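# Move the cardboard box to a bare desk or the tote

## Task

Look over the desks in the room. If any desk has nothing on it, set the cardboard box on that desk. If every desk is occupied, put the box inside the tote near the door, entirely within its rim with no part sticking out over the edge. Every foam block must stay at its original spot and orientation. The tote must be resting on the floor when you finish. The robot must not topple or be left leaning, or the task fails. Anything that stays in place only because the robot is holding it at the end does not count.

## Robot and tools

Robot: TidyBot++, a mobile base (0.54 m long, 0.50 m wide, 0.38 m tall) on four driven casters, carrying a single seven-joint arm with a two-finger gripper. The shoulder sits 0.12 m ahead of the base centre and 0.68 m above the floor. The arm starts folded, hand pointing down, with the wrist reaching up to 0.08 m past the base front and the elbow up to 1.15 m high. Cameras: base_camera (fixed on the base) and wrist_camera (looks along the hand).

Frames: base frame has its origin on the floor below the base centre, x forward, y left, z up. hand_pose is reported in it, as the point between the finger pads; the hand's own z axis runs out along the fingers and the fingers close along its y axis. The odometry frame is the base frame as it was when the scene began. base_odometry counts wheel rotation only, so slip shows up as travel and drift of a few cm and several degrees builds up over many moves. Heading is positive to the left, range -3.142 to 3.142. base_tilt is in degrees, forward and right positive, with about 1 degree of fixed bias.

execute_actions: argument actions is a list holding one action or none (empty just reports state and images). An action may contain base, joints, both, and optionally speeds; its motions begin together. base takes exactly one key, each a relative offset from where the base last measured itself: translate_m (metres, forward +, -2 to 2), strafe_m (metres, left +, -2 to 2), rotate_rad (radians, counter-clockwise from above +, -6.3 to 6.3). A base move that would need more than 8.667 s at its top speed is refused. speeds lowers top speed for that action only: translate_m and strafe_m 0.05 to 0.5 m/s, rotate_rad 0.1 to 1.57 rad/s (max is the default). joints is a set of absolute targets keyed by name, in radians: joint_1_rad any angle (whole arm about vertical; positive is clockwise from above, opposite to rotate_rad); joint_2_rad shoulder, -2.249 to 2.249; joint_3_rad any angle (upper arm roll; from 3.14, positive swings a forward-bent forearm to the right); joint_4_rad elbow, -2.579 to 2.579; joint_5_rad any angle (forearm roll); joint_6_rad wrist, -2.099 to 2.099; joint_7_rad any angle (hand roll; with hand down, positive is counter-clockwise from above, and at 1.57 the fingers open left/right). gripper_pos is 0 (open, ~85 mm gap) to 1 (closed); gap is roughly 85 x (1 - gripper_pos) mm. Unbounded joints go the short way, so turn in steps below half a turn. Tolerances: ±0.039 for joints 1-4, ±0.056 for 5-7, ±0.03 gripper. An action runs at most 15 s. Omitted joints or base may still be pushing toward earlier targets. Unknown keys or out-of-range values refuse the whole call. cameras picks images: list of base_camera, wrist_camera or all; omitted/null means all, [] means none.

Arm geometry with joint_1_rad 0, joint_3_rad 3.14, joint_5_rad 0: the arm lies in the base's x-z plane. Tilt from vertical (forward +) is joint_2 for the upper arm (0.42 m), joint_2 - joint_4 for the forearm (0.31 m), joint_2 - joint_4 - joint_6 for the hand (0.31 m to the hand point). Sum length x sin for forward reach from the shoulder, length x cos for height above it. A downward-pointing hand reaches at most about 0.94 m high, only near the base. Closed fingertips extend ~20 mm past the hand point.

wait: seconds from 0 to 10; commands nothing and returns the same as an empty action. zoom_image: camera (base_camera or wrist_camera) and region [x0, y0, x1, y1] in pixels of that camera's latest full image, at most 504x504. finished_scene: pass the current scene number; it ends the scene irreversibly after the robot holds its last command and reports success. Replying without any tool call ends everything.

Result lines: base_status and joint_status tell how each motion ended. done for the base only means the wheels turned the commanded amount. off_target: stopped short, possibly still pushing. contact_stop/time_out: target dropped, holding where it stopped. A blocked base pushes hard until it times out and may still say done. joint command not followed (with cause:) means a self-collision check withheld arm targets; the gripper still moves, and withheld targets may be retried later until replaced. on_its_own lists uncommanded changes. motor_effort is percent of max per motor (bracket = peak), with offsets and noise. Gripper at 1: done means empty; off_target means something is held at the shown reading. ARM HIT means the arm struck the base or itself. After a stop, later movement calls in the same reply are skipped.

Accuracy: friction and sag leave the hand a cm or two off, more when stretched out or loaded. Fix by sending each joint its previous command plus (wanted - measured); never command a loaded joint to its measured angle. Trust images over hand_pose. Camera calibration (K, distortion, T_world_to_cam in base frame) is supplied in results; wrist camera pose error grows with joint error.

Avoid: driving while the arm is snagged above ~0.8 m (tipping); sideways pulls on a raised hand; the base pushing the arm into things (torque fault over 104.5 N m on joints 1-4 or 51.3 on 5-7 freezes the arm 10 s); long holding of heavy loads (motor heat, MOTOR HOT at 60 °C, fault at 75 °C); dropping, slamming or shoving objects; disturbing the foam blocks or lifting the tote. Loose objects may occasionally get nudged by outside causes.

Each tool is called after "Request:" as name(argument=value, ...) on one line, values as JSON.

## Session

Request:
execute_actions(actions=[])

Scene clock: 0.00 s.
base_odometry: x=+0.000 y=+0.000 heading=+0.000 (m, m, rad; odometry frame)
base_tilt: forward=+0.3 right=-0.4 (deg)
base_status: not commanded
joint_positions: joint_1_rad=+0.026 joint_2_rad=-0.359 joint_3_rad=+3.123 joint_4_rad=-2.516 joint_5_rad=-0.023 joint_6_rad=-0.849 joint_7_rad=+1.583 gripper_pos=+0.000
joint_status: not commanded
motor_effort: joint_1_rad=+0 joint_2_rad=-2 joint_3_rad=+0 joint_4_rad=+17 joint_5_rad=+1 joint_6_rad=+0 joint_7_rad=+0 (%)
hand_pose: x=+0.2754 y=+0.0047 z=+0.5935 quat_wxyz=(-0.005, +0.998, -0.005, +0.068) (m; base frame)
pictures: base_camera, wrist_camera
Images, in order (width x height): base_camera 644x364, wrist_camera 644x476.

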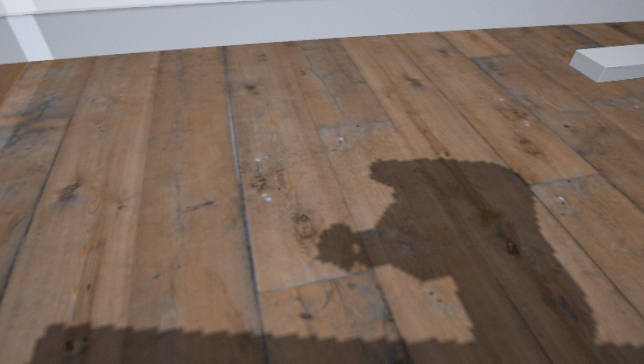

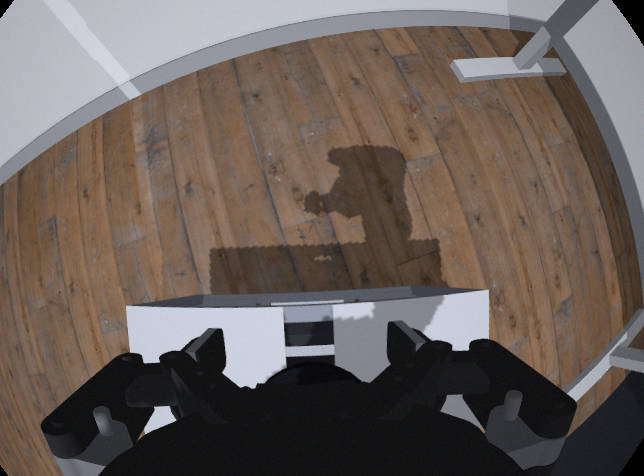

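Request:
execute_actions(actions=[{"joints":{"joint_2_rad":-0.5,"joint_4_rad":-1.9,"joint_6_rad":-0.7},"base":{"rotate_rad":-1.5}}], cameras=["wrist_camera"])

Request:
execute_actions(actions=[{"base":{"rotate_rad":-1.6}}], cameras=["wrist_camera"])

Request:
execute_actions(actions=[{"base":{"rotate_rad":-1.6}}], cameras=["wrist_camera"])

Scene clock: 2.47 s.
base_odometry: x=+0.000 y=+0.000 heading=-1.500 (m, m, rad; odometry frame)
base_tilt: forward=+0.4 right=-0.3 (deg)
base_status: done
joint_positions: joint_1_rad=+0.026 joint_2_rad=-0.480 joint_3_rad=+3.124 joint_4_rad=-1.918 joint_5_rad=-0.023 joint_6_rad=-0.731 joint_7_rad=+1.583 gripper_pos=+0.000
joint_status: all done
motor_effort: joint_1_rad=+0(1) joint_2_rad=-3(5) joint_3_rad=+1(2) joint_4_rad=+24(24) joint_5_rad=+1(2) joint_6_rad=+7(7) joint_7_rad=+0(0) (%)
hand_pose: x=+0.4935 y=+0.0040 z=+0.9209 quat_wxyz=(-0.002, +0.884, -0.001, +0.467) (m; base frame)
pictures: wrist_camera
camera_calibration (this result's frames):
wrist_camera: T_world_to_cam=[[-0.0231709, -0.999515, -0.0208259, 0.0327992], [-0.587761, 0.0304706, -0.808461, 1.08751], [0.808703, -0.00649216, -0.588181, 0.273919], [0, 0, 0, 1]] pos_world=[0.418435, 0.00142452, 1.04101]
Images, in order (width x height): wrist_camera 644x476.

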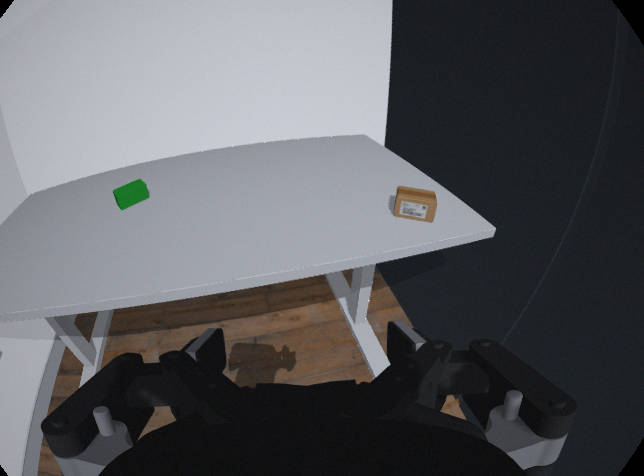

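Scene clock: 4.77 s.
base_odometry: x=+0.000 y=+0.000 heading=-3.099 (m, m, rad; odometry frame)
base_tilt: forward=+0.4 right=-0.3 (deg)
base_status: done
joint_positions: joint_1_rad=+0.026 joint_2_rad=-0.480 joint_3_rad=+3.125 joint_4_rad=-1.918 joint_5_rad=-0.023 joint_6_rad=-0.731 joint_7_rad=+1.583 gripper_pos=+0.000
joint_status: not commanded
motor_effort: joint_1_rad=+0(1) joint_2_rad=-3(5) joint_3_rad=+1(2) joint_4_rad=+24(24) joint_5_rad=+1(0) joint_6_rad=+7(7) joint_7_rad=+0(0) (%)
hand_pose: x=+0.4935 y=+0.0037 z=+0.9209 quat_wxyz=(-0.002, +0.884, -0.002, +0.467) (m; base frame)
pictures: wrist_camera
camera_calibration (this result's frames):
wrist_camera: T_world_to_cam=[[-0.0238796, -0.99949, -0.0211947, 0.0331351], [-0.587731, 0.0311856, -0.808455, 1.08751], [0.808704, -0.00684885, -0.588176, 0.273911], [0, 0, 0, 1]] pos_world=[0.418441, 0.0010795, 1.04101]
Images, in order (width x height): wrist_camera 644x476.

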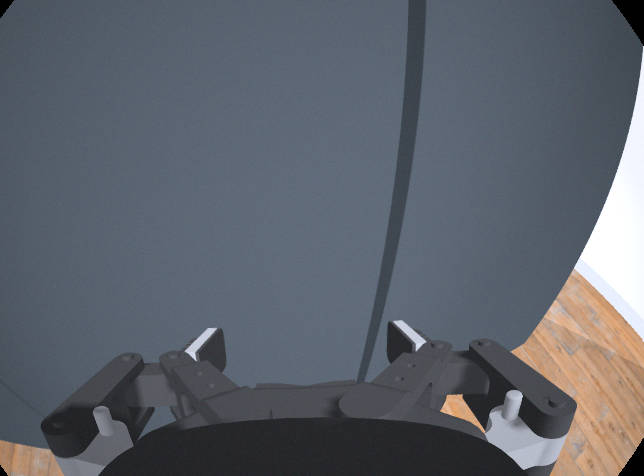

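Scene clock: 7.07 s.
base_odometry: x=+0.000 y=+0.000 heading=+1.584 (m, m, rad; odometry frame)
base_tilt: forward=+0.3 right=-0.4 (deg)
base_status: done
joint_positions: joint_1_rad=+0.026 joint_2_rad=-0.480 joint_3_rad=+3.125 joint_4_rad=-1.918 joint_5_rad=-0.023 joint_6_rad=-0.731 joint_7_rad=+1.583 gripper_pos=+0.000
joint_status: not commanded
motor_effort: joint_1_rad=+0(1) joint_2_rad=-3(5) joint_3_rad=+0(2) joint_4_rad=+24(24) joint_5_rad=-1(0) joint_6_rad=+6(7) joint_7_rad=+0(0) (%)
hand_pose: x=+0.4935 y=+0.0035 z=+0.9209 quat_wxyz=(-0.002, +0.884, -0.002, +0.467) (m; base frame)
pictures: wrist_camera
camera_calibration (this result's frames):
wrist_camera: T_world_to_cam=[[-0.0243057, -0.999475, -0.0214163, 0.0333369], [-0.587713, 0.0316154, -0.808451, 1.08751], [0.808704, -0.00706331, -0.588173, 0.273907], [0, 0, 0, 1]] pos_world=[0.418444, 0.000872054, 1.04102]
Images, in order (width x height): wrist_camera 644x476.

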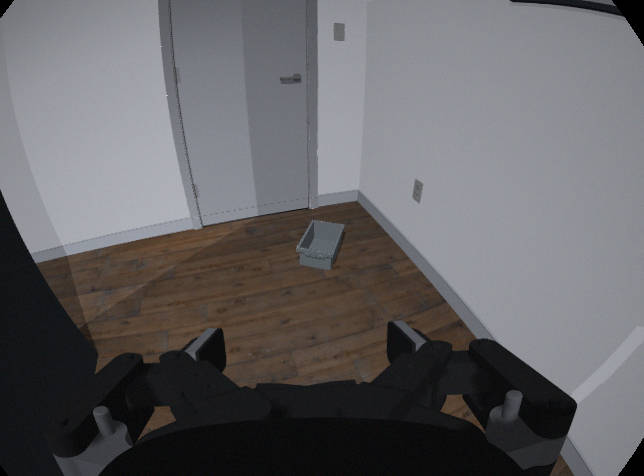

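Request:
execute_actions(actions=[{"base":{"translate_m":0.9}}], cameras=[])

Request:
execute_actions(actions=[{"base":{"rotate_rad":1.4}}], cameras=["wrist_camera"])

Scene clock: 10.47 s.
base_odometry: x=-0.011 y=+0.900 heading=+1.584 (m, m, rad; odometry frame)
base_tilt: forward=+0.4 right=-0.3 (deg)
base_status: done
joint_positions: joint_1_rad=+0.026 joint_2_rad=-0.490 joint_3_rad=+3.125 joint_4_rad=-1.918 joint_5_rad=-0.023 joint_6_rad=-0.729 joint_7_rad=+1.583 gripper_pos=+0.000
joint_status: not commanded
motor_effort: joint_1_rad=+0(1) joint_2_rad=-3(6) joint_3_rad=+1(1) joint_4_rad=+24(24) joint_5_rad=+1(0) joint_6_rad=+7(7) joint_7_rad=+0(0) (%)
hand_pose: x=+0.4913 y=+0.0035 z=+0.9256 quat_wxyz=(-0.002, +0.881, -0.002, +0.473) (m; base frame)
pictures: none
No camera images: the call's "cameras" was empty. Leave "cameras" out to get every camera's image.

Scene clock: 12.63 s.
base_odometry: x=-0.011 y=+0.900 heading=+2.984 (m, m, rad; odometry frame)
base_tilt: forward=+0.3 right=-0.4 (deg)
base_status: done
joint_positions: joint_1_rad=+0.026 joint_2_rad=-0.490 joint_3_rad=+3.123 joint_4_rad=-1.918 joint_5_rad=-0.023 joint_6_rad=-0.729 joint_7_rad=+1.583 gripper_pos=+0.000
joint_status: not commanded
motor_effort: joint_1_rad=+0(2) joint_2_rad=-3(4) joint_3_rad=+1(2) joint_4_rad=+24(24) joint_5_rad=+0(0) joint_6_rad=+7(7) joint_7_rad=+0(0) (%)
hand_pose: x=+0.4913 y=+0.0044 z=+0.9256 quat_wxyz=(-0.002, +0.881, -0.001, +0.473) (m; base frame)
pictures: wrist_camera
camera_calibration (this result's frames):
wrist_camera: T_world_to_cam=[[-0.0223485, -0.99954, -0.020522, 0.0325096], [-0.577293, 0.0296612, -0.815998, 1.09185], [0.816231, -0.00638908, -0.57769, 0.265024], [0, 0, 0, 1]] pos_world=[0.414721, 0.0018024, 1.04471]
Images, in order (width x height): wrist_camera 644x476.

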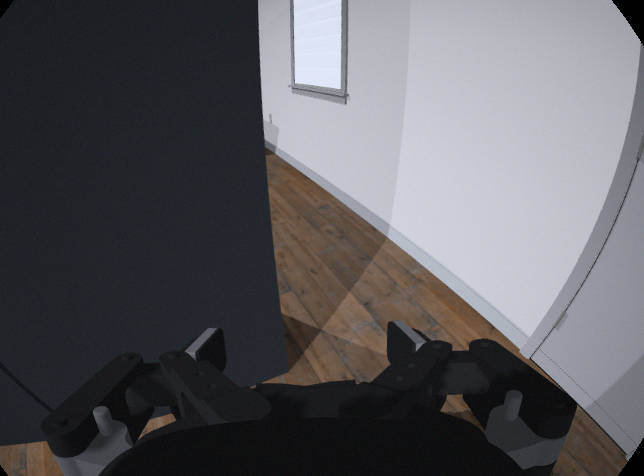

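Request:
execute_actions(actions=[{"base":{"strafe_m":-0.5}}], cameras=[])

Request:
execute_actions(actions=[{"base":{"rotate_rad":0.16}}], cameras=["wrist_camera"])

Request:
execute_actions(actions=[{"base":{"translate_m":1.3}}], cameras=["wrist_camera"])

Scene clock: 15.13 s.
base_odometry: x=+0.067 y=+1.394 heading=+2.984 (m, m, rad; odometry frame)
base_tilt: forward=+0.3 right=-0.4 (deg)
base_status: done
joint_positions: joint_1_rad=+0.026 joint_2_rad=-0.490 joint_3_rad=+3.125 joint_4_rad=-1.918 joint_5_rad=-0.023 joint_6_rad=-0.729 joint_7_rad=+1.583 gripper_pos=+0.000
joint_status: not commanded
motor_effort: joint_1_rad=+0(1) joint_2_rad=-3(4) joint_3_rad=+1(3) joint_4_rad=+24(24) joint_5_rad=+1(0) joint_6_rad=+7(7) joint_7_rad=+0(0) (%)
hand_pose: x=+0.4913 y=+0.0036 z=+0.9256 quat_wxyz=(-0.002, +0.881, -0.002, +0.473) (m; base frame)
pictures: none
No camera images: the call's "cameras" was empty. Leave "cameras" out to get every camera's image.

Scene clock: 16.07 s.
base_odometry: x=+0.067 y=+1.394 heading=-3.139 (m, m, rad; odometry frame)
base_tilt: forward=+0.3 right=-0.4 (deg)
base_status: done
joint_positions: joint_1_rad=+0.026 joint_2_rad=-0.490 joint_3_rad=+3.124 joint_4_rad=-1.918 joint_5_rad=-0.023 joint_6_rad=-0.729 joint_7_rad=+1.583 gripper_pos=+0.000
joint_status: not commanded
motor_effort: joint_1_rad=+0(1) joint_2_rad=-3(4) joint_3_rad=+1(2) joint_4_rad=+24(25) joint_5_rad=+0(0) joint_6_rad=+7(7) joint_7_rad=+0(1) (%)
hand_pose: x=+0.4913 y=+0.0040 z=+0.9256 quat_wxyz=(-0.002, +0.881, -0.001, +0.473) (m; base frame)
pictures: wrist_camera
camera_calibration (this result's frames):
wrist_camera: T_world_to_cam=[[-0.0230676, -0.999515, -0.0209061, 0.0328572], [-0.577263, 0.0303901, -0.815992, 1.09185], [0.816232, -0.00675462, -0.577684, 0.265016], [0, 0, 0, 1]] pos_world=[0.414727, 0.00145002, 1.04472]
Images, in order (width x height): wrist_camera 644x476.

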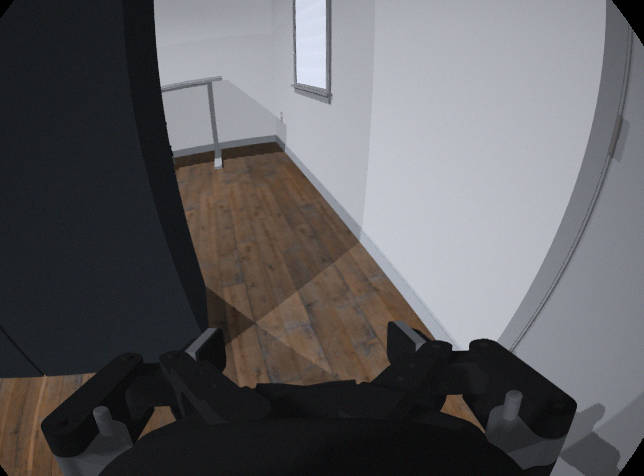

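Scene clock: 20.03 s.
base_odometry: x=-1.233 y=+1.389 heading=-3.138 (m, m, rad; odometry frame)
base_tilt: forward=+0.4 right=-0.4 (deg)
base_status: done
joint_positions: joint_1_rad=+0.026 joint_2_rad=-0.493 joint_3_rad=+3.124 joint_4_rad=-1.918 joint_5_rad=-0.023 joint_6_rad=-0.728 joint_7_rad=+1.583 gripper_pos=+0.000
joint_status: not commanded
motor_effort: joint_1_rad=+0(0) joint_2_rad=-3(6) joint_3_rad=+1(1) joint_4_rad=+24(25) joint_5_rad=+0(1) joint_6_rad=+7(7) joint_7_rad=+0(0) (%)
hand_pose: x=+0.4908 y=+0.0040 z=+0.9270 quat_wxyz=(-0.002, +0.880, -0.001, +0.474) (m; base frame)
pictures: wrist_camera
camera_calibration (this result's frames):
wrist_camera: T_world_to_cam=[[-0.0229937, -0.999517, -0.0209157, 0.0328636], [-0.574009, 0.0303283, -0.818287, 1.09329], [0.818526, -0.00680964, -0.574429, 0.262102], [0, 0, 0, 1]] pos_world=[0.413776, 0.00147485, 1.04587]
Images, in order (width x height): wrist_camera 644x476.

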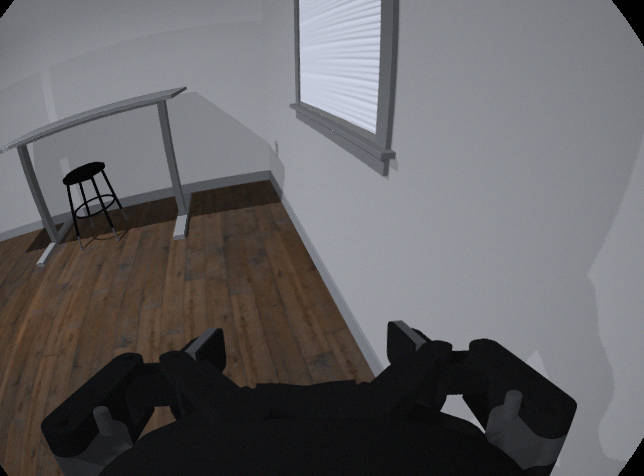

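Request:
execute_actions(actions=[{"base":{"rotate_rad":0.7},"joints":{"joint_2_rad":-0.2,"joint_4_rad":-0.8,"joint_6_rad":-1.4}}], cameras=["wrist_camera"])

Scene clock: 22.50 s.
base_odometry: x=-1.233 y=+1.389 heading=-2.439 (m, m, rad; odometry frame)
base_tilt: forward=+0.3 right=-0.4 (deg)
base_status: done
joint_positions: joint_1_rad=+0.026 joint_2_rad=-0.222 joint_3_rad=+3.122 joint_4_rad=-0.821 joint_5_rad=-0.023 joint_6_rad=-1.366 joint_7_rad=+1.583 gripper_pos=+0.000
joint_status: all done
motor_effort: joint_1_rad=+0(2) joint_2_rad=-6(6) joint_3_rad=+1(2) joint_4_rad=+17(26) joint_5_rad=+0(1) joint_6_rad=+8(7) joint_7_rad=+0(0) (%)
hand_pose: x=+0.4906 y=+0.0080 z=+1.2326 quat_wxyz=(-0.003, +0.832, +0.007, +0.555) (m; base frame)
pictures: wrist_camera
camera_calibration (this result's frames):
wrist_camera: T_world_to_cam=[[-0.00237373, -0.999835, -0.0180074, 0.0294891], [-0.410468, 0.0173947, -0.911709, 1.37813], [0.911872, 0.00522732, -0.410442, 0.189845], [0, 0, 0, 1]] pos_world=[0.392634, 0.00451971, 1.3349]
Images, in order (width x height): wrist_camera 644x476.

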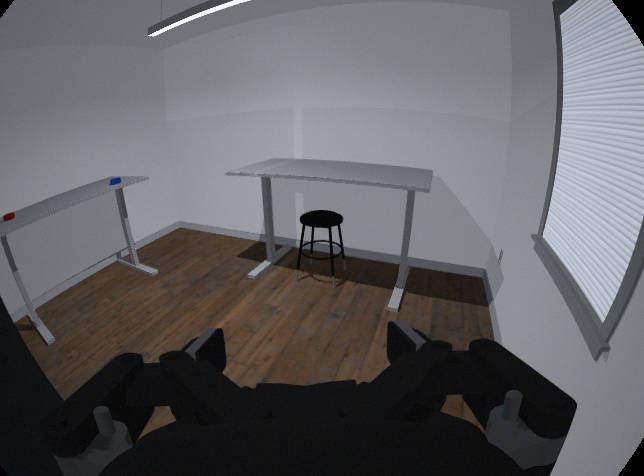

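Request:
execute_actions(actions=[{"base":{"rotate_rad":-0.7},"joints":{"joint_2_rad":-0.5,"joint_4_rad":-1.9,"joint_6_rad":-0.7}}], cameras=[])

Request:
execute_actions(actions=[{"base":{"translate_m":-1.3}}], cameras=[])

Request:
execute_actions(actions=[{"base":{"rotate_rad":1.57}}], cameras=[])

Request:
execute_actions(actions=[{"base":{"translate_m":1.3}}], cameras=[])

Request:
execute_actions(actions=[{"base":{"strafe_m":-0.2},"joints":{"joint_6_rad":-1.1}}], cameras=["wrist_camera"])

Scene clock: 25.27 s.
base_odometry: x=-1.233 y=+1.389 heading=-3.138 (m, m, rad; odometry frame)
base_tilt: forward=+0.4 right=-0.4 (deg)
base_status: done
joint_positions: joint_1_rad=+0.026 joint_2_rad=-0.479 joint_3_rad=+3.123 joint_4_rad=-1.881 joint_5_rad=-0.023 joint_6_rad=-0.735 joint_7_rad=+1.583 gripper_pos=+0.000
joint_status: all done
motor_effort: joint_1_rad=+0(1) joint_2_rad=-3(9) joint_3_rad=+1(2) joint_4_rad=+24(25) joint_5_rad=+0(0) joint_6_rad=+7(9) joint_7_rad=-1(0) (%)
hand_pose: x=+0.4977 y=+0.0047 z=+0.9409 quat_wxyz=(-0.002, +0.877, -0.001, +0.481) (m; base frame)
pictures: none
No camera images: the call's "cameras" was empty. Leave "cameras" out to get every camera's image.

Scene clock: 29.23 s.
base_odometry: x=+0.067 y=+1.393 heading=-3.138 (m, m, rad; odometry frame)
base_tilt: forward=+0.3 right=-0.4 (deg)
base_status: done
joint_positions: joint_1_rad=+0.026 joint_2_rad=-0.491 joint_3_rad=+3.123 joint_4_rad=-1.882 joint_5_rad=-0.023 joint_6_rad=-0.730 joint_7_rad=+1.583 gripper_pos=+0.000
joint_status: not commanded
motor_effort: joint_1_rad=+0(0) joint_2_rad=-3(8) joint_3_rad=+1(1) joint_4_rad=+24(25) joint_5_rad=+1(1) joint_6_rad=+7(8) joint_7_rad=+0(0) (%)
hand_pose: x=+0.4950 y=+0.0048 z=+0.9465 quat_wxyz=(-0.002, +0.872, +0.000, +0.489) (m; base frame)
pictures: none
No camera images: the call's "cameras" was empty. Leave "cameras" out to get every camera's image.

Scene clock: 31.53 s.
base_odometry: x=+0.067 y=+1.393 heading=-1.569 (m, m, rad; odometry frame)
base_tilt: forward=+0.4 right=-0.4 (deg)
base_status: done
joint_positions: joint_1_rad=+0.026 joint_2_rad=-0.491 joint_3_rad=+3.122 joint_4_rad=-1.882 joint_5_rad=-0.023 joint_6_rad=-0.730 joint_7_rad=+1.583 gripper_pos=+0.000
joint_status: not commanded
motor_effort: joint_1_rad=+0(1) joint_2_rad=-3(5) joint_3_rad=+0(2) joint_4_rad=+24(24) joint_5_rad=-1(0) joint_6_rad=+7(7) joint_7_rad=+0(0) (%)
hand_pose: x=+0.4950 y=+0.0053 z=+0.9465 quat_wxyz=(-0.002, +0.872, +0.000, +0.489) (m; base frame)
pictures: none
No camera images: the call's "cameras" was empty. Leave "cameras" out to get every camera's image.

Scene clock: 35.50 s.
base_odometry: x=+0.071 y=+0.092 heading=-1.568 (m, m, rad; odometry frame)
base_tilt: forward=+0.4 right=-0.4 (deg)
base_status: done
joint_positions: joint_1_rad=+0.026 joint_2_rad=-0.494 joint_3_rad=+3.122 joint_4_rad=-1.882 joint_5_rad=-0.023 joint_6_rad=-0.729 joint_7_rad=+1.583 gripper_pos=+0.000
joint_status: not commanded
motor_effort: joint_1_rad=+1(0) joint_2_rad=-3(6) joint_3_rad=+1(1) joint_4_rad=+24(24) joint_5_rad=+0(0) joint_6_rad=+7(7) joint_7_rad=+0(0) (%)
hand_pose: x=+0.4945 y=+0.0053 z=+0.9475 quat_wxyz=(-0.002, +0.872, +0.000, +0.490) (m; base frame)
pictures: none
No camera images: the call's "cameras" was empty. Leave "cameras" out to get every camera's image.

Scene clock: 37.13 s.
base_odometry: x=-0.129 y=+0.092 heading=-1.568 (m, m, rad; odometry frame)
base_tilt: forward=+0.3 right=-0.3 (deg)
base_status: done
joint_positions: joint_1_rad=+0.026 joint_2_rad=-0.494 joint_3_rad=+3.124 joint_4_rad=-1.890 joint_5_rad=-0.023 joint_6_rad=-1.087 joint_7_rad=+1.583 gripper_pos=+0.000
joint_status: all done
motor_effort: joint_1_rad=+0(0) joint_2_rad=-2(3) joint_3_rad=+0(3) joint_4_rad=+22(25) joint_5_rad=+0(1) joint_6_rad=+5(7) joint_7_rad=-1(0) (%)
hand_pose: x=+0.4195 y=+0.0060 z=+0.8606 quat_wxyz=(-0.004, +0.946, +0.000, +0.323) (m; base frame)
pictures: wrist_camera
camera_calibration (this result's frames):
wrist_camera: T_world_to_cam=[[-0.0232059, -0.999617, -0.015109, 0.0268985], [-0.808579, 0.0276545, -0.587737, 0.897927], [0.587929, -0.00142208, -0.808911, 0.580871], [0, 0, 0, 1]] pos_world=[0.385159, 0.00288247, 0.998025]
Images, in order (width x height): wrist_camera 644x476.

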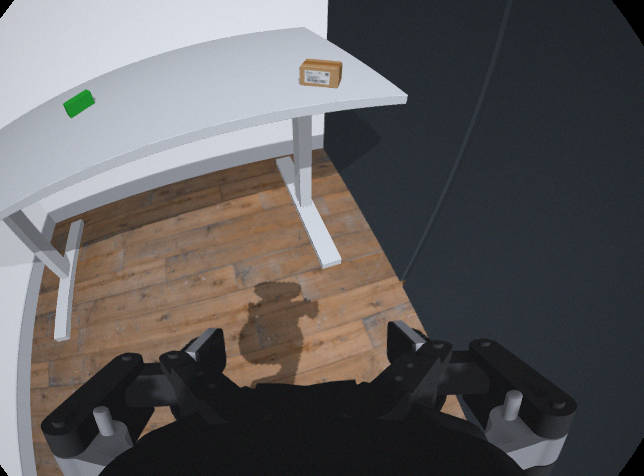

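Request:
execute_actions(actions=[{"base":{"translate_m":0.55},"joints":{"joint_2_rad":-0.1,"joint_4_rad":-1.3,"joint_6_rad":-1.4}}], cameras=["wrist_camera"])

Scene clock: 39.73 s.
base_odometry: x=-0.128 y=-0.459 heading=-1.568 (m, m, rad; odometry frame)
base_tilt: forward=+0.4 right=-0.4 (deg)
base_status: done
joint_positions: joint_1_rad=+0.026 joint_2_rad=-0.097 joint_3_rad=+3.124 joint_4_rad=-1.323 joint_5_rad=-0.023 joint_6_rad=-1.365 joint_7_rad=+1.583 gripper_pos=+0.000
joint_status: all done
motor_effort: joint_1_rad=+0(0) joint_2_rad=-15(19) joint_3_rad=+0(1) joint_4_rad=+21(24) joint_5_rad=+0(0) joint_6_rad=+4(6) joint_7_rad=+0(0) (%)
hand_pose: x=+0.5367 y=+0.0053 z=+0.9417 quat_wxyz=(-0.008, +0.962, +0.003, +0.272) (m; base frame)
pictures: wrist_camera
camera_calibration (this result's frames):
wrist_camera: T_world_to_cam=[[-0.0174931, -0.999666, -0.0190484, 0.0307379], [-0.867161, 0.0246526, -0.497417, 0.986763], [0.497721, 0.0078167, -0.867302, 0.680887], [0, 0, 0, 1]] pos_world=[0.517329, 0.00107909, 1.08195]
Images, in order (width x height): wrist_camera 644x476.

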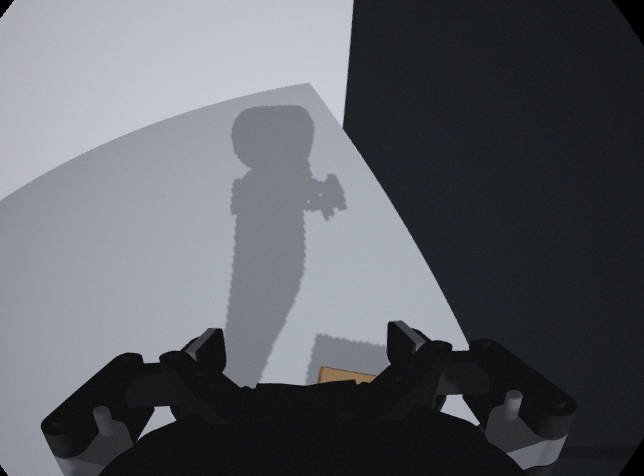

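Request:
execute_actions(actions=[{"base":{"translate_m":-0.1},"joints":{"joint_2_rad":0.33,"joint_4_rad":-0.85,"joint_6_rad":-1.95,"joint_7_rad":0.0}}])

Scene clock: 41.83 s.
base_odometry: x=-0.128 y=-0.359 heading=-1.568 (m, m, rad; odometry frame)
base_tilt: forward=+0.4 right=-0.4 (deg)
base_status: done
joint_positions: joint_1_rad=+0.026 joint_2_rad=+0.322 joint_3_rad=+3.124 joint_4_rad=-0.874 joint_5_rad=-0.023 joint_6_rad=-1.916 joint_7_rad=+0.022 gripper_pos=+0.000
joint_status: all done
motor_effort: joint_1_rad=+0(0) joint_2_rad=-28(30) joint_3_rad=-1(0) joint_4_rad=+18(21) joint_5_rad=+1(1) joint_6_rad=+0(3) joint_7_rad=+0(1) (%)
hand_pose: x=+0.5535 y=+0.0029 z=+0.8853 quat_wxyz=(-0.020, +0.714, -0.699, +0.001) (m; base frame)
pictures: base_camera, wrist_camera
camera_calibration (this result's frames):
wrist_camera: T_world_to_cam=[[-0.999778, 0.00496738, -0.0204673, 0.569616], [0.00380734, 0.998405, 0.0563319, -0.0017703], [0.0207145, 0.0562415, -0.998202, 1.00338], [0, 0, 0, 1]] pos_world=[0.548712, -0.0574939, 1.01334]
Images, in order (width x height): base_camera 644x364, wrist_camera 644x476.

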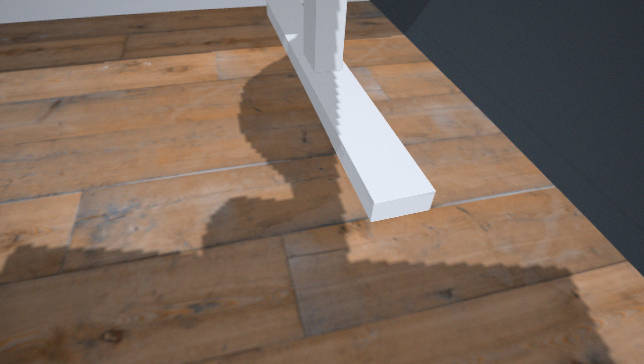

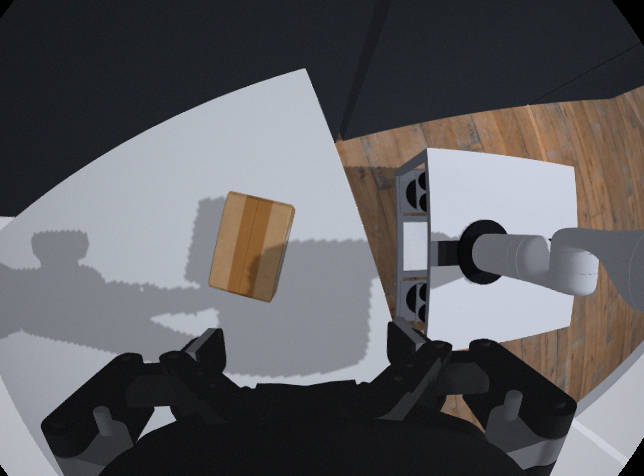

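Request:
execute_actions(actions=[{"base":{"translate_m":0.05},"joints":{"joint_7_rad":-0.22}}], cameras=[])

Request:
execute_actions(actions=[{"base":{"strafe_m":-0.048},"joints":{"joint_2_rad":0.3,"joint_4_rad":-1.1,"joint_6_rad":-1.75}}], cameras=["wrist_camera"])

Scene clock: 43.40 s.
base_odometry: x=-0.128 y=-0.409 heading=-1.568 (m, m, rad; odometry frame)
base_tilt: forward=+0.4 right=-0.3 (deg)
base_status: done
joint_positions: joint_1_rad=+0.026 joint_2_rad=+0.331 joint_3_rad=+3.124 joint_4_rad=-0.872 joint_5_rad=-0.023 joint_6_rad=-1.918 joint_7_rad=-0.208 gripper_pos=+0.000
joint_status: all done
motor_effort: joint_1_rad=+0(0) joint_2_rad=-29(32) joint_3_rad=+0(1) joint_4_rad=+18(19) joint_5_rad=+1(1) joint_6_rad=-1(0) joint_7_rad=+0(1) (%)
hand_pose: x=+0.5550 y=+0.0028 z=+0.8817 quat_wxyz=(-0.016, +0.629, -0.777, -0.004) (m; base frame)
pictures: none
No camera images: the call's "cameras" was empty. Leave "cameras" out to get every camera's image.

Scene clock: 44.70 s.
base_odometry: x=-0.176 y=-0.409 heading=-1.568 (m, m, rad; odometry frame)
base_tilt: forward=+0.4 right=-0.3 (deg)
base_status: done
joint_positions: joint_1_rad=+0.027 joint_2_rad=+0.321 joint_3_rad=+3.124 joint_4_rad=-1.081 joint_5_rad=-0.023 joint_6_rad=-1.783 joint_7_rad=-0.208 gripper_pos=+0.000
joint_status: all done
motor_effort: joint_1_rad=+0(4) joint_2_rad=-29(30) joint_3_rad=-1(2) joint_4_rad=+19(20) joint_5_rad=+1(1) joint_6_rad=-1(2) joint_7_rad=+0(0) (%)
hand_pose: x=+0.5480 y=+0.0029 z=+0.8230 quat_wxyz=(+0.008, +0.627, -0.778, -0.025) (m; base frame)
pictures: wrist_camera
camera_calibration (this result's frames):
wrist_camera: T_world_to_cam=[[-0.969714, 0.23723, 0.0581151, 0.481093], [0.239998, 0.969664, 0.0463881, -0.119385], [-0.0453474, 0.0589307, -0.997232, 0.976678], [0, 0, 0, 1]] pos_world=[0.539465, -0.0559228, 0.951553]
Images, in order (width x height): wrist_camera 644x476.

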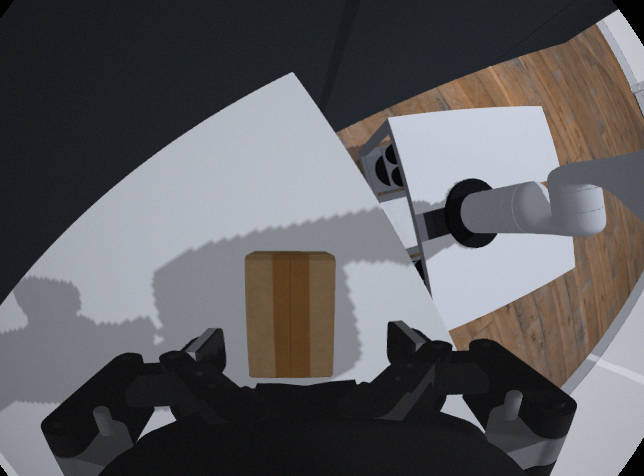

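Request:
execute_actions(actions=[{"joints":{"joint_2_rad":0.3,"joint_4_rad":-1.33,"joint_6_rad":-1.48}}], cameras=["wrist_camera"])

Scene clock: 46.30 s.
base_odometry: x=-0.176 y=-0.409 heading=-1.568 (m, m, rad; odometry frame)
base_tilt: forward=+0.4 right=-0.4 (deg)
base_status: not commanded
joint_positions: joint_1_rad=+0.027 joint_2_rad=+0.316 joint_3_rad=+3.124 joint_4_rad=-1.311 joint_5_rad=-0.023 joint_6_rad=-1.512 joint_7_rad=-0.208 gripper_pos=+0.000
joint_status: all done
motor_effort: joint_1_rad=+0(0) joint_2_rad=-29(29) joint_3_rad=-1(0) joint_4_rad=+19(19) joint_5_rad=+0(0) joint_6_rad=+0(1) joint_7_rad=+0(0) (%)
hand_pose: x=+0.5643 y=+0.0032 z=+0.7532 quat_wxyz=(-0.010, +0.625, -0.780, -0.010) (m; base frame)
pictures: wrist_camera
camera_calibration (this result's frames):
wrist_camera: T_world_to_cam=[[-0.969852, 0.24335, 0.0129513, 0.534872], [0.24369, 0.968153, 0.0573986, -0.130783], [0.00142912, 0.0588242, -0.998267, 0.882262], [0, 0, 0, 1]] pos_world=[0.549356, -0.0554414, 0.881313]
Images, in order (width x height): wrist_camera 644x476.

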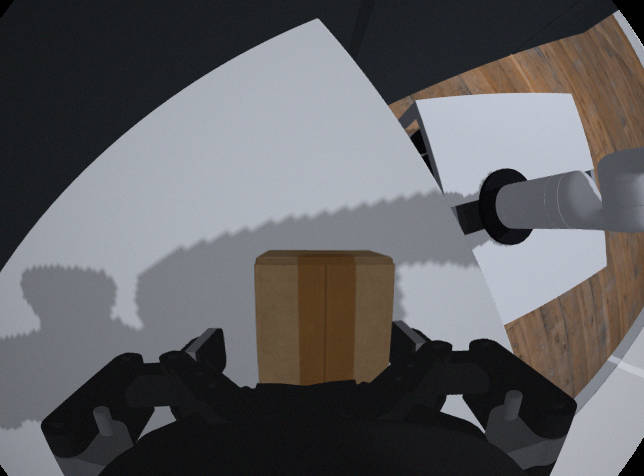

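Request:
execute_actions(actions=[{"joints":{"joint_4_rad":-1.43,"joint_6_rad":-1.41}}], cameras=["wrist_camera"])

Request:
execute_actions(actions=[{"joints":{"gripper_pos":1}}], cameras=["wrist_camera"])

Scene clock: 47.53 s.
base_odometry: x=-0.176 y=-0.409 heading=-1.568 (m, m, rad; odometry frame)
base_tilt: forward=+0.4 right=-0.4 (deg)
base_status: not commanded
joint_positions: joint_1_rad=+0.027 joint_2_rad=+0.308 joint_3_rad=+3.124 joint_4_rad=-1.406 joint_5_rad=-0.023 joint_6_rad=-1.443 joint_7_rad=-0.208 gripper_pos=+0.000
joint_status: all done
motor_effort: joint_1_rad=+0(0) joint_2_rad=-28(30) joint_3_rad=+0(0) joint_4_rad=+18(21) joint_5_rad=+0(0) joint_6_rad=-1(2) joint_7_rad=+0(0) (%)
hand_pose: x=+0.5530 y=+0.0035 z=+0.7269 quat_wxyz=(-0.003, +0.624, -0.781, -0.015) (m; base frame)
pictures: wrist_camera
camera_calibration (this result's frames):
wrist_camera: T_world_to_cam=[[-0.969123, 0.244741, 0.0300354, 0.51136], [0.246051, 0.967808, 0.0529837, -0.124844], [-0.0161012, 0.0587379, -0.998144, 0.865592], [0, 0, 0, 1]] pos_world=[0.540226, -0.0551686, 0.855241]
Images, in order (width x height): wrist_camera 644x476.

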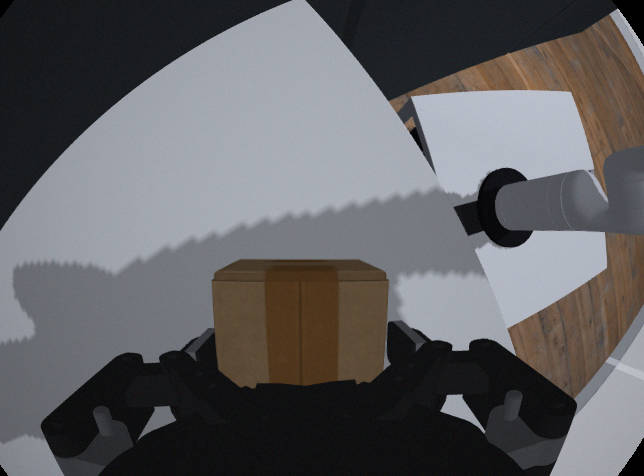

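Scene clock: 48.63 s.
base_odometry: x=-0.176 y=-0.409 heading=-1.568 (m, m, rad; odometry frame)
base_tilt: forward=+0.4 right=-0.3 (deg)
base_status: not commanded
joint_positions: joint_1_rad=+0.027 joint_2_rad=+0.288 joint_3_rad=+3.124 joint_4_rad=-1.409 joint_5_rad=-0.023 joint_6_rad=-1.432 joint_7_rad=-0.208 gripper_pos=+0.342
joint_status: gripper_pos off_target (ended at +0.342, target +1.000)
motor_effort: joint_1_rad=+0(1) joint_2_rad=-26(29) joint_3_rad=+0(1) joint_4_rad=+17(19) joint_5_rad=+0(1) joint_6_rad=-1(3) joint_7_rad=+0(0) (%)
hand_pose: x=+0.5541 y=+0.0035 z=+0.7346 quat_wxyz=(-0.013, +0.624, -0.781, -0.007) (m; base frame)
pictures: wrist_camera
camera_calibration (this result's frames):
wrist_camera: T_world_to_cam=[[-0.969514, 0.245011, 0.00355758, 0.531851], [0.244789, 0.967778, 0.0590168, -0.129253], [0.0110168, 0.0580884, -0.998251, 0.858348], [0, 0, 0, 1]] pos_world=[0.537821, -0.0550809, 0.862582]
Images, in order (width x height): wrist_camera 644x476.

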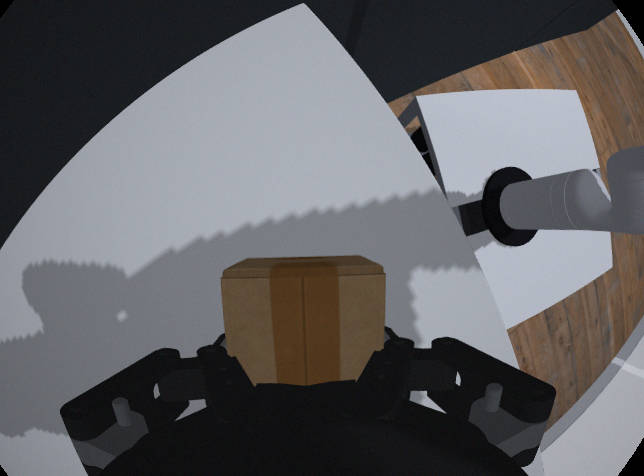

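Request:
execute_actions(actions=[{"joints":{"joint_2_rad":0.3,"joint_4_rad":-0.9,"joint_6_rad":-1.9}}], cameras=[])

Request:
execute_actions(actions=[{"base":{"translate_m":-1.8},"joints":{"joint_2_rad":-0.3,"joint_4_rad":-1.2,"joint_6_rad":-0.7,"joint_7_rad":1.57}}], cameras=[])

Request:
execute_actions(actions=[{"base":{"rotate_rad":-1.57}}], cameras=["wrist_camera"])

Request:
execute_actions(actions=[{"base":{"translate_m":1.6}}], cameras=["wrist_camera"])

Scene clock: 50.57 s.
base_odometry: x=-0.176 y=-0.409 heading=-1.568 (m, m, rad; odometry frame)
base_tilt: forward=+0.4 right=-0.4 (deg)
base_status: not commanded
joint_positions: joint_1_rad=+0.027 joint_2_rad=+0.297 joint_3_rad=+3.124 joint_4_rad=-0.924 joint_5_rad=-0.023 joint_6_rad=-1.868 joint_7_rad=-0.208 gripper_pos=+0.342
joint_status: all done
motor_effort: joint_1_rad=+0(0) joint_2_rad=-28(30) joint_3_rad=+0(0) joint_4_rad=+19(21) joint_5_rad=+0(1) joint_6_rad=+0(0) joint_7_rad=+0(0) (%)
hand_pose: x=+0.5538 y=+0.0025 z=+0.8813 quat_wxyz=(-0.029, +0.628, -0.777, +0.007) (m; base frame)
pictures: none
No camera images: the call's "cameras" was empty. Leave "cameras" out to get every camera's image.

Scene clock: 55.53 s.
base_odometry: x=-0.181 y=+1.391 heading=-1.568 (m, m, rad; odometry frame)
base_tilt: forward=+0.3 right=-0.4 (deg)
base_status: done
joint_positions: joint_1_rad=+0.027 joint_2_rad=-0.299 joint_3_rad=+3.124 joint_4_rad=-1.184 joint_5_rad=-0.023 joint_6_rad=-0.733 joint_7_rad=+1.545 gripper_pos=+0.342
joint_status: all done
motor_effort: joint_1_rad=+0(1) joint_2_rad=-7(33) joint_3_rad=+0(1) joint_4_rad=+22(23) joint_5_rad=+0(0) joint_6_rad=+9(9) joint_7_rad=+0(0) (%)
hand_pose: x=+0.5495 y=+0.0045 z=+1.2680 quat_wxyz=(-0.015, +0.724, -0.012, +0.690) (m; base frame)
pictures: none
No camera images: the call's "cameras" was empty. Leave "cameras" out to get every camera's image.

Scene clock: 57.83 s.
base_odometry: x=-0.181 y=+1.391 heading=-3.138 (m, m, rad; odometry frame)
base_tilt: forward=+0.4 right=-0.3 (deg)
base_status: done
joint_positions: joint_1_rad=+0.027 joint_2_rad=-0.298 joint_3_rad=+3.127 joint_4_rad=-1.186 joint_5_rad=-0.023 joint_6_rad=-0.733 joint_7_rad=+1.545 gripper_pos=+0.342
joint_status: not commanded
motor_effort: joint_1_rad=-1(1) joint_2_rad=-8(11) joint_3_rad=+0(2) joint_4_rad=+22(23) joint_5_rad=+0(1) joint_6_rad=+9(9) joint_7_rad=+0(0) (%)
hand_pose: x=+0.5499 y=+0.0026 z=+1.2669 quat_wxyz=(-0.014, +0.724, -0.014, +0.689) (m; base frame)
pictures: wrist_camera
camera_calibration (this result's frames):
wrist_camera: T_world_to_cam=[[-0.0111817, -0.997872, -0.0642393, 0.0882838], [-0.0789552, 0.0649238, -0.994762, 1.35666], [0.996815, -0.00605107, -0.0795131, -0.316081], [0, 0, 0, 1]] pos_world=[0.423177, -0.0018959, 1.33009]
Images, in order (width x height): wrist_camera 644x476.

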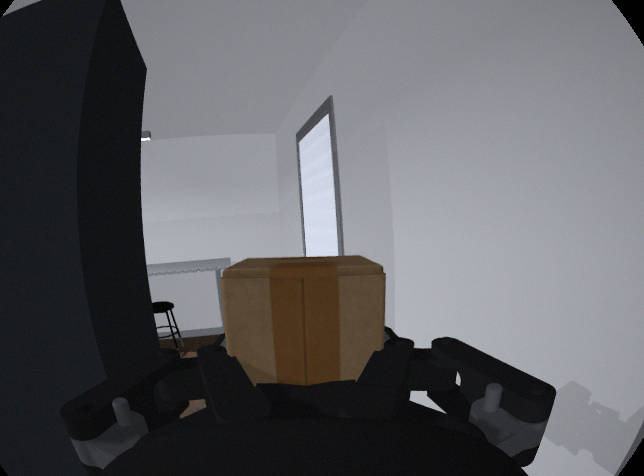

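Scene clock: 62.40 s.
base_odometry: x=-1.782 y=+1.387 heading=-3.138 (m, m, rad; odometry frame)
base_tilt: forward=+0.4 right=-0.4 (deg)
base_status: done
joint_positions: joint_1_rad=+0.027 joint_2_rad=-0.295 joint_3_rad=+3.127 joint_4_rad=-1.188 joint_5_rad=-0.023 joint_6_rad=-0.733 joint_7_rad=+1.545 gripper_pos=+0.342
joint_status: not commanded
motor_effort: joint_1_rad=+0(0) joint_2_rad=-9(12) joint_3_rad=+0(1) joint_4_rad=+23(23) joint_5_rad=+0(0) joint_6_rad=+10(10) joint_7_rad=+0(0) (%)
hand_pose: x=+0.5523 y=+0.0025 z=+1.2643 quat_wxyz=(-0.014, +0.726, -0.014, +0.687) (m; base frame)
pictures: wrist_camera
camera_calibration (this result's frames):
wrist_camera: T_world_to_cam=[[-0.0115452, -0.997864, -0.0642975, 0.0883505], [-0.0844338, 0.065045, -0.994304, 1.35665], [0.996362, -0.00605052, -0.0850044, -0.311446], [0, 0, 0, 1]] pos_world=[0.42588, -0.00196615, 1.32813]
Images, in order (width x height): wrist_camera 644x476.

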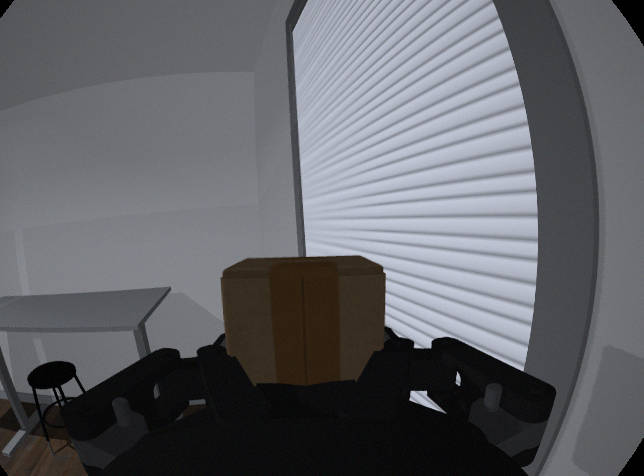

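Request:
execute_actions(actions=[{"base":{"strafe_m":1.1}}])

Scene clock: 66.07 s.
base_odometry: x=-1.779 y=+0.286 heading=-3.139 (m, m, rad; odometry frame)
base_tilt: forward=+0.4 right=-0.4 (deg)
base_status: done
joint_positions: joint_1_rad=+0.027 joint_2_rad=-0.295 joint_3_rad=+3.125 joint_4_rad=-1.188 joint_5_rad=-0.023 joint_6_rad=-0.733 joint_7_rad=+1.545 gripper_pos=+0.342
joint_status: not commanded
motor_effort: joint_1_rad=+0(1) joint_2_rad=-8(9) joint_3_rad=+1(2) joint_4_rad=+22(23) joint_5_rad=+0(0) joint_6_rad=+9(10) joint_7_rad=+0(0) (%)
hand_pose: x=+0.5522 y=+0.0038 z=+1.2643 quat_wxyz=(-0.014, +0.726, -0.013, +0.687) (m; base frame)
pictures: base_camera, wrist_camera
camera_calibration (this result's frames):
wrist_camera: T_world_to_cam=[[-0.00945512, -0.997927, -0.0636615, 0.0876679], [-0.0845964, 0.0642344, -0.994343, 1.35669], [0.99637, -0.00401609, -0.0850284, -0.311402], [0, 0, 0, 1]] pos_world=[0.425872, -0.000910541, 1.32812]
Images, in order (width x height): base_camera 644x364, wrist_camera 644x476.

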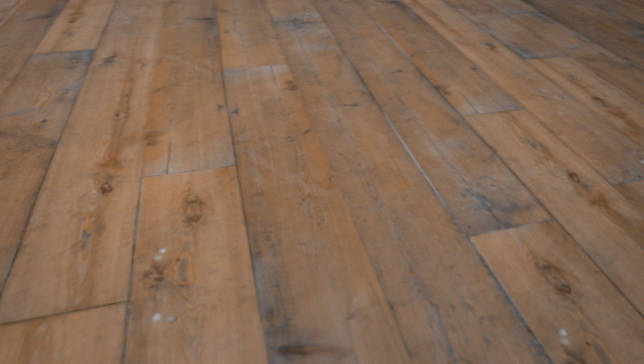

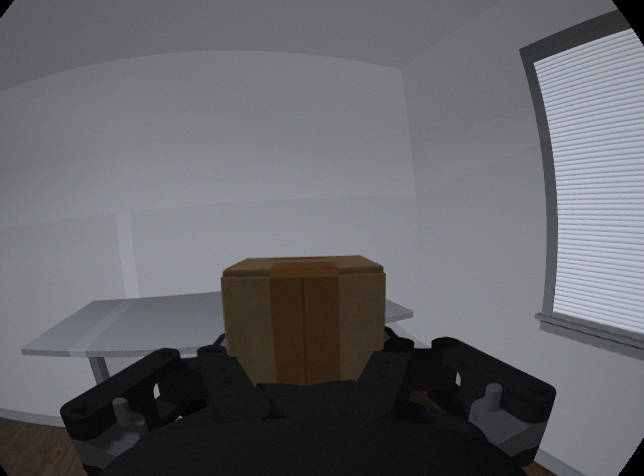

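Request:
execute_actions(actions=[{"base":{"translate_m":0.5}}])

Scene clock: 68.50 s.
base_odometry: x=-2.279 y=+0.285 heading=-3.138 (m, m, rad; odometry frame)
base_tilt: forward=+0.4 right=-0.3 (deg)
base_status: done
joint_positions: joint_1_rad=+0.027 joint_2_rad=-0.288 joint_3_rad=+3.125 joint_4_rad=-1.190 joint_5_rad=-0.023 joint_6_rad=-0.732 joint_7_rad=+1.545 gripper_pos=+0.342
joint_status: not commanded
motor_effort: joint_1_rad=+0(1) joint_2_rad=-8(13) joint_3_rad=+0(1) joint_4_rad=+22(24) joint_5_rad=+1(0) joint_6_rad=+9(9) joint_7_rad=+0(0) (%)
hand_pose: x=+0.5569 y=+0.0037 z=+1.2600 quat_wxyz=(-0.014, +0.729, -0.013, +0.684) (m; base frame)
pictures: base_camera, wrist_camera
camera_calibration (this result's frames):
wrist_camera: T_world_to_cam=[[-0.0100536, -0.997912, -0.0637961, 0.087816], [-0.0937442, 0.0644589, -0.993507, 1.35688], [0.995546, -0.00400785, -0.0941965, -0.304401], [0, 0, 0, 1]] pos_world=[0.431128, -0.0010506, 1.325]
Images, in order (width x height): base_camera 644x364, wrist_camera 644x476.

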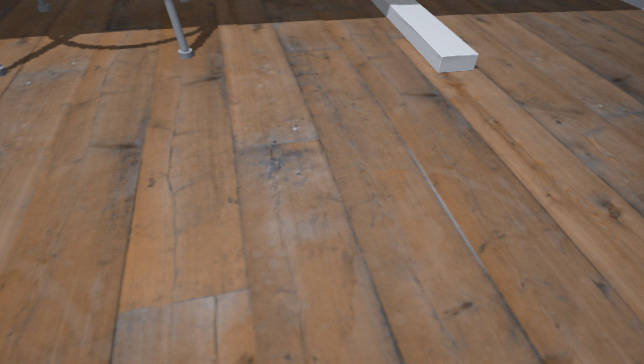

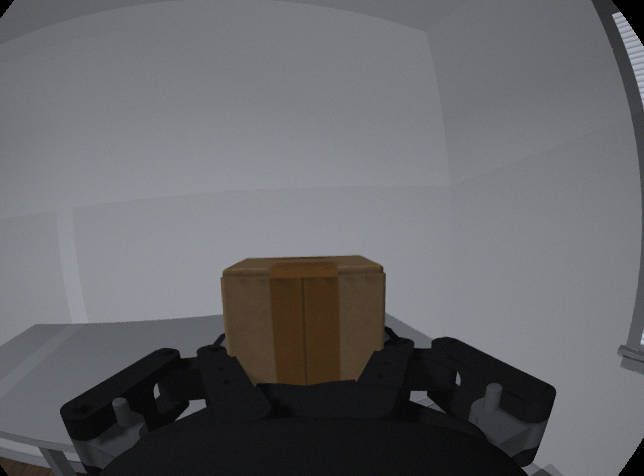

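Request:
execute_actions(actions=[{"base":{"translate_m":0.47},"joints":{"joint_2_rad":0.3,"joint_4_rad":-0.9,"joint_6_rad":-1.9},"speeds":{"translate_m":0.2}}])

Request:
execute_actions(actions=[{"joints":{"joint_2_rad":0.3,"joint_4_rad":-1.3,"joint_6_rad":-1.52}}])

Scene clock: 83.73 s.
base_odometry: x=-2.746 y=+0.282 heading=+3.137 (m, m, rad; odometry frame)
base_tilt: forward=+0.2 right=-0.4 (deg)
base_status: translate_m time_out (by the wheels' count: +0.467 of +0.470)
joint_positions: joint_1_rad=+0.034 joint_2_rad=+0.118 joint_3_rad=+3.117 joint_4_rad=-1.128 joint_5_rad=+0.013 joint_6_rad=-2.096 joint_7_rad=+1.659 gripper_pos=+0.345
joint_status: joint_2_rad off_target (ended at +0.118, target +0.300); joint_4_rad off_target (ended at -1.128, target -0.900); joint_6_rad off_target (ended at -2.096, target -1.900)
motor_effort: joint_1_rad=-1(8) joint_2_rad=+16(31) joint_3_rad=+2(7) joint_4_rad=+57(66) joint_5_rad=-3(11) joint_6_rad=+26(34) joint_7_rad=-11(19) (%)
hand_pose: x=+0.4042 y=-0.0054 z=+0.8948 quat_wxyz=(-0.001, +0.994, +0.037, -0.100) (m; base frame)
pictures: base_camera, wrist_camera
camera_calibration (this result's frames):
wrist_camera: T_world_to_cam=[[0.0492266, -0.998771, 0.00573547, -0.0323152], [-0.972411, -0.0466148, 0.228571, 0.241395], [-0.228023, -0.016829, -0.97351, 1.09452], [0, 0, 0, 1]] pos_world=[0.485901, -0.00260334, 1.01053]
Images, in order (width x height): base_camera 644x364, wrist_camera 644x476.

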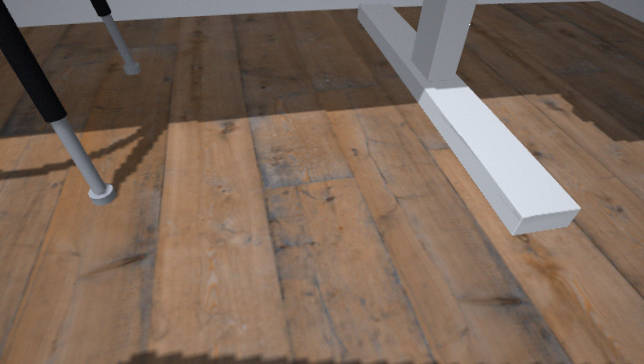

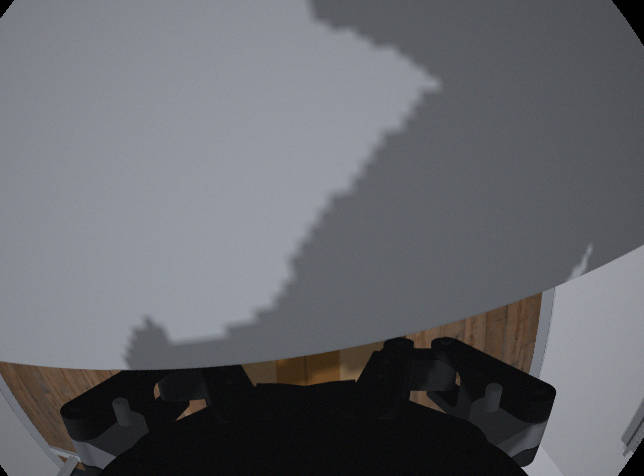

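not run: a stop came earlier in this reply.

Request:
execute_actions(actions=[{"base":{"translate_m":-0.3},"speeds":{"translate_m":0.2}}], cameras=[])

Request:
execute_actions(actions=[{"joints":{"joint_2_rad":-0.3,"joint_4_rad":-1.3,"joint_6_rad":-0.6}}])

Scene clock: 86.10 s.
base_odometry: x=-2.446 y=+0.281 heading=+3.138 (m, m, rad; odometry frame)
base_tilt: forward=+0.4 right=-0.4 (deg)
base_status: done
joint_positions: joint_1_rad=+0.032 joint_2_rad=+0.300 joint_3_rad=+3.116 joint_4_rad=-0.916 joint_5_rad=+0.011 joint_6_rad=-1.926 joint_7_rad=+1.600 gripper_pos=+0.345
joint_status: not commanded
on_its_own: joint_2_rad moved +0.182 to your old target +0.300; joint_4_rad moved +0.212 to your old target -0.900; joint_6_rad moved +0.170 to your old target -1.900
motor_effort: joint_1_rad=+0(6) joint_2_rad=-27(32) joint_3_rad=+0(3) joint_4_rad=+19(55) joint_5_rad=+1(8) joint_6_rad=+0(26) joint_7_rad=+0(11) (%)
hand_pose: x=+0.5377 y=-0.0066 z=+0.8818 quat_wxyz=(+0.001, +1.000, +0.009, +0.000) (m; base frame)
pictures: none
No camera images: the call's "cameras" was empty. Leave "cameras" out to get every camera's image.

Scene clock: 88.33 s.
base_odometry: x=-2.446 y=+0.281 heading=+3.138 (m, m, rad; odometry frame)
base_tilt: forward=+0.3 right=-0.4 (deg)
base_status: not commanded
joint_positions: joint_1_rad=+0.032 joint_2_rad=-0.295 joint_3_rad=+3.116 joint_4_rad=-1.283 joint_5_rad=+0.011 joint_6_rad=-0.633 joint_7_rad=+1.600 gripper_pos=+0.345
joint_status: all done
motor_effort: joint_1_rad=+0(0) joint_2_rad=-9(30) joint_3_rad=+0(1) joint_4_rad=+23(23) joint_5_rad=+0(0) joint_6_rad=+10(9) joint_7_rad=+0(0) (%)
hand_pose: x=+0.5699 y=+0.0001 z=+1.2418 quat_wxyz=(+0.021, +0.724, +0.012, +0.689) (m; base frame)
pictures: base_camera, wrist_camera
camera_calibration (this result's frames):
wrist_camera: T_world_to_cam=[[-0.0227869, -0.999523, 0.0208232, -0.0146492], [-0.0797438, -0.0189451, -0.996635, 1.33614], [0.996555, -0.0243708, -0.0792741, -0.338155], [0, 0, 0, 1]] pos_world=[0.443206, 0.00242993, 1.30514]
Images, in order (width x height): base_camera 644x364, wrist_camera 644x476.

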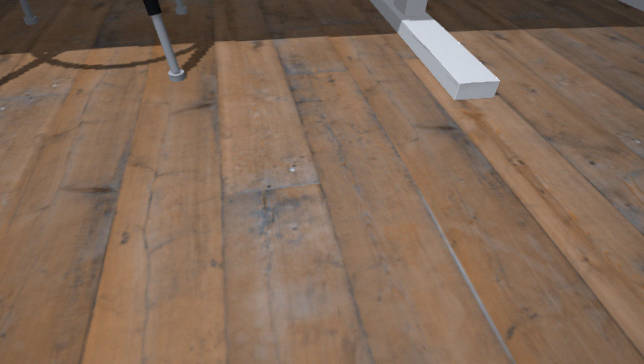

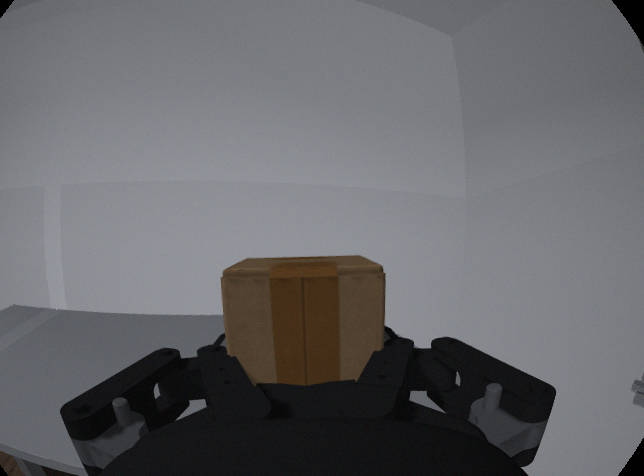

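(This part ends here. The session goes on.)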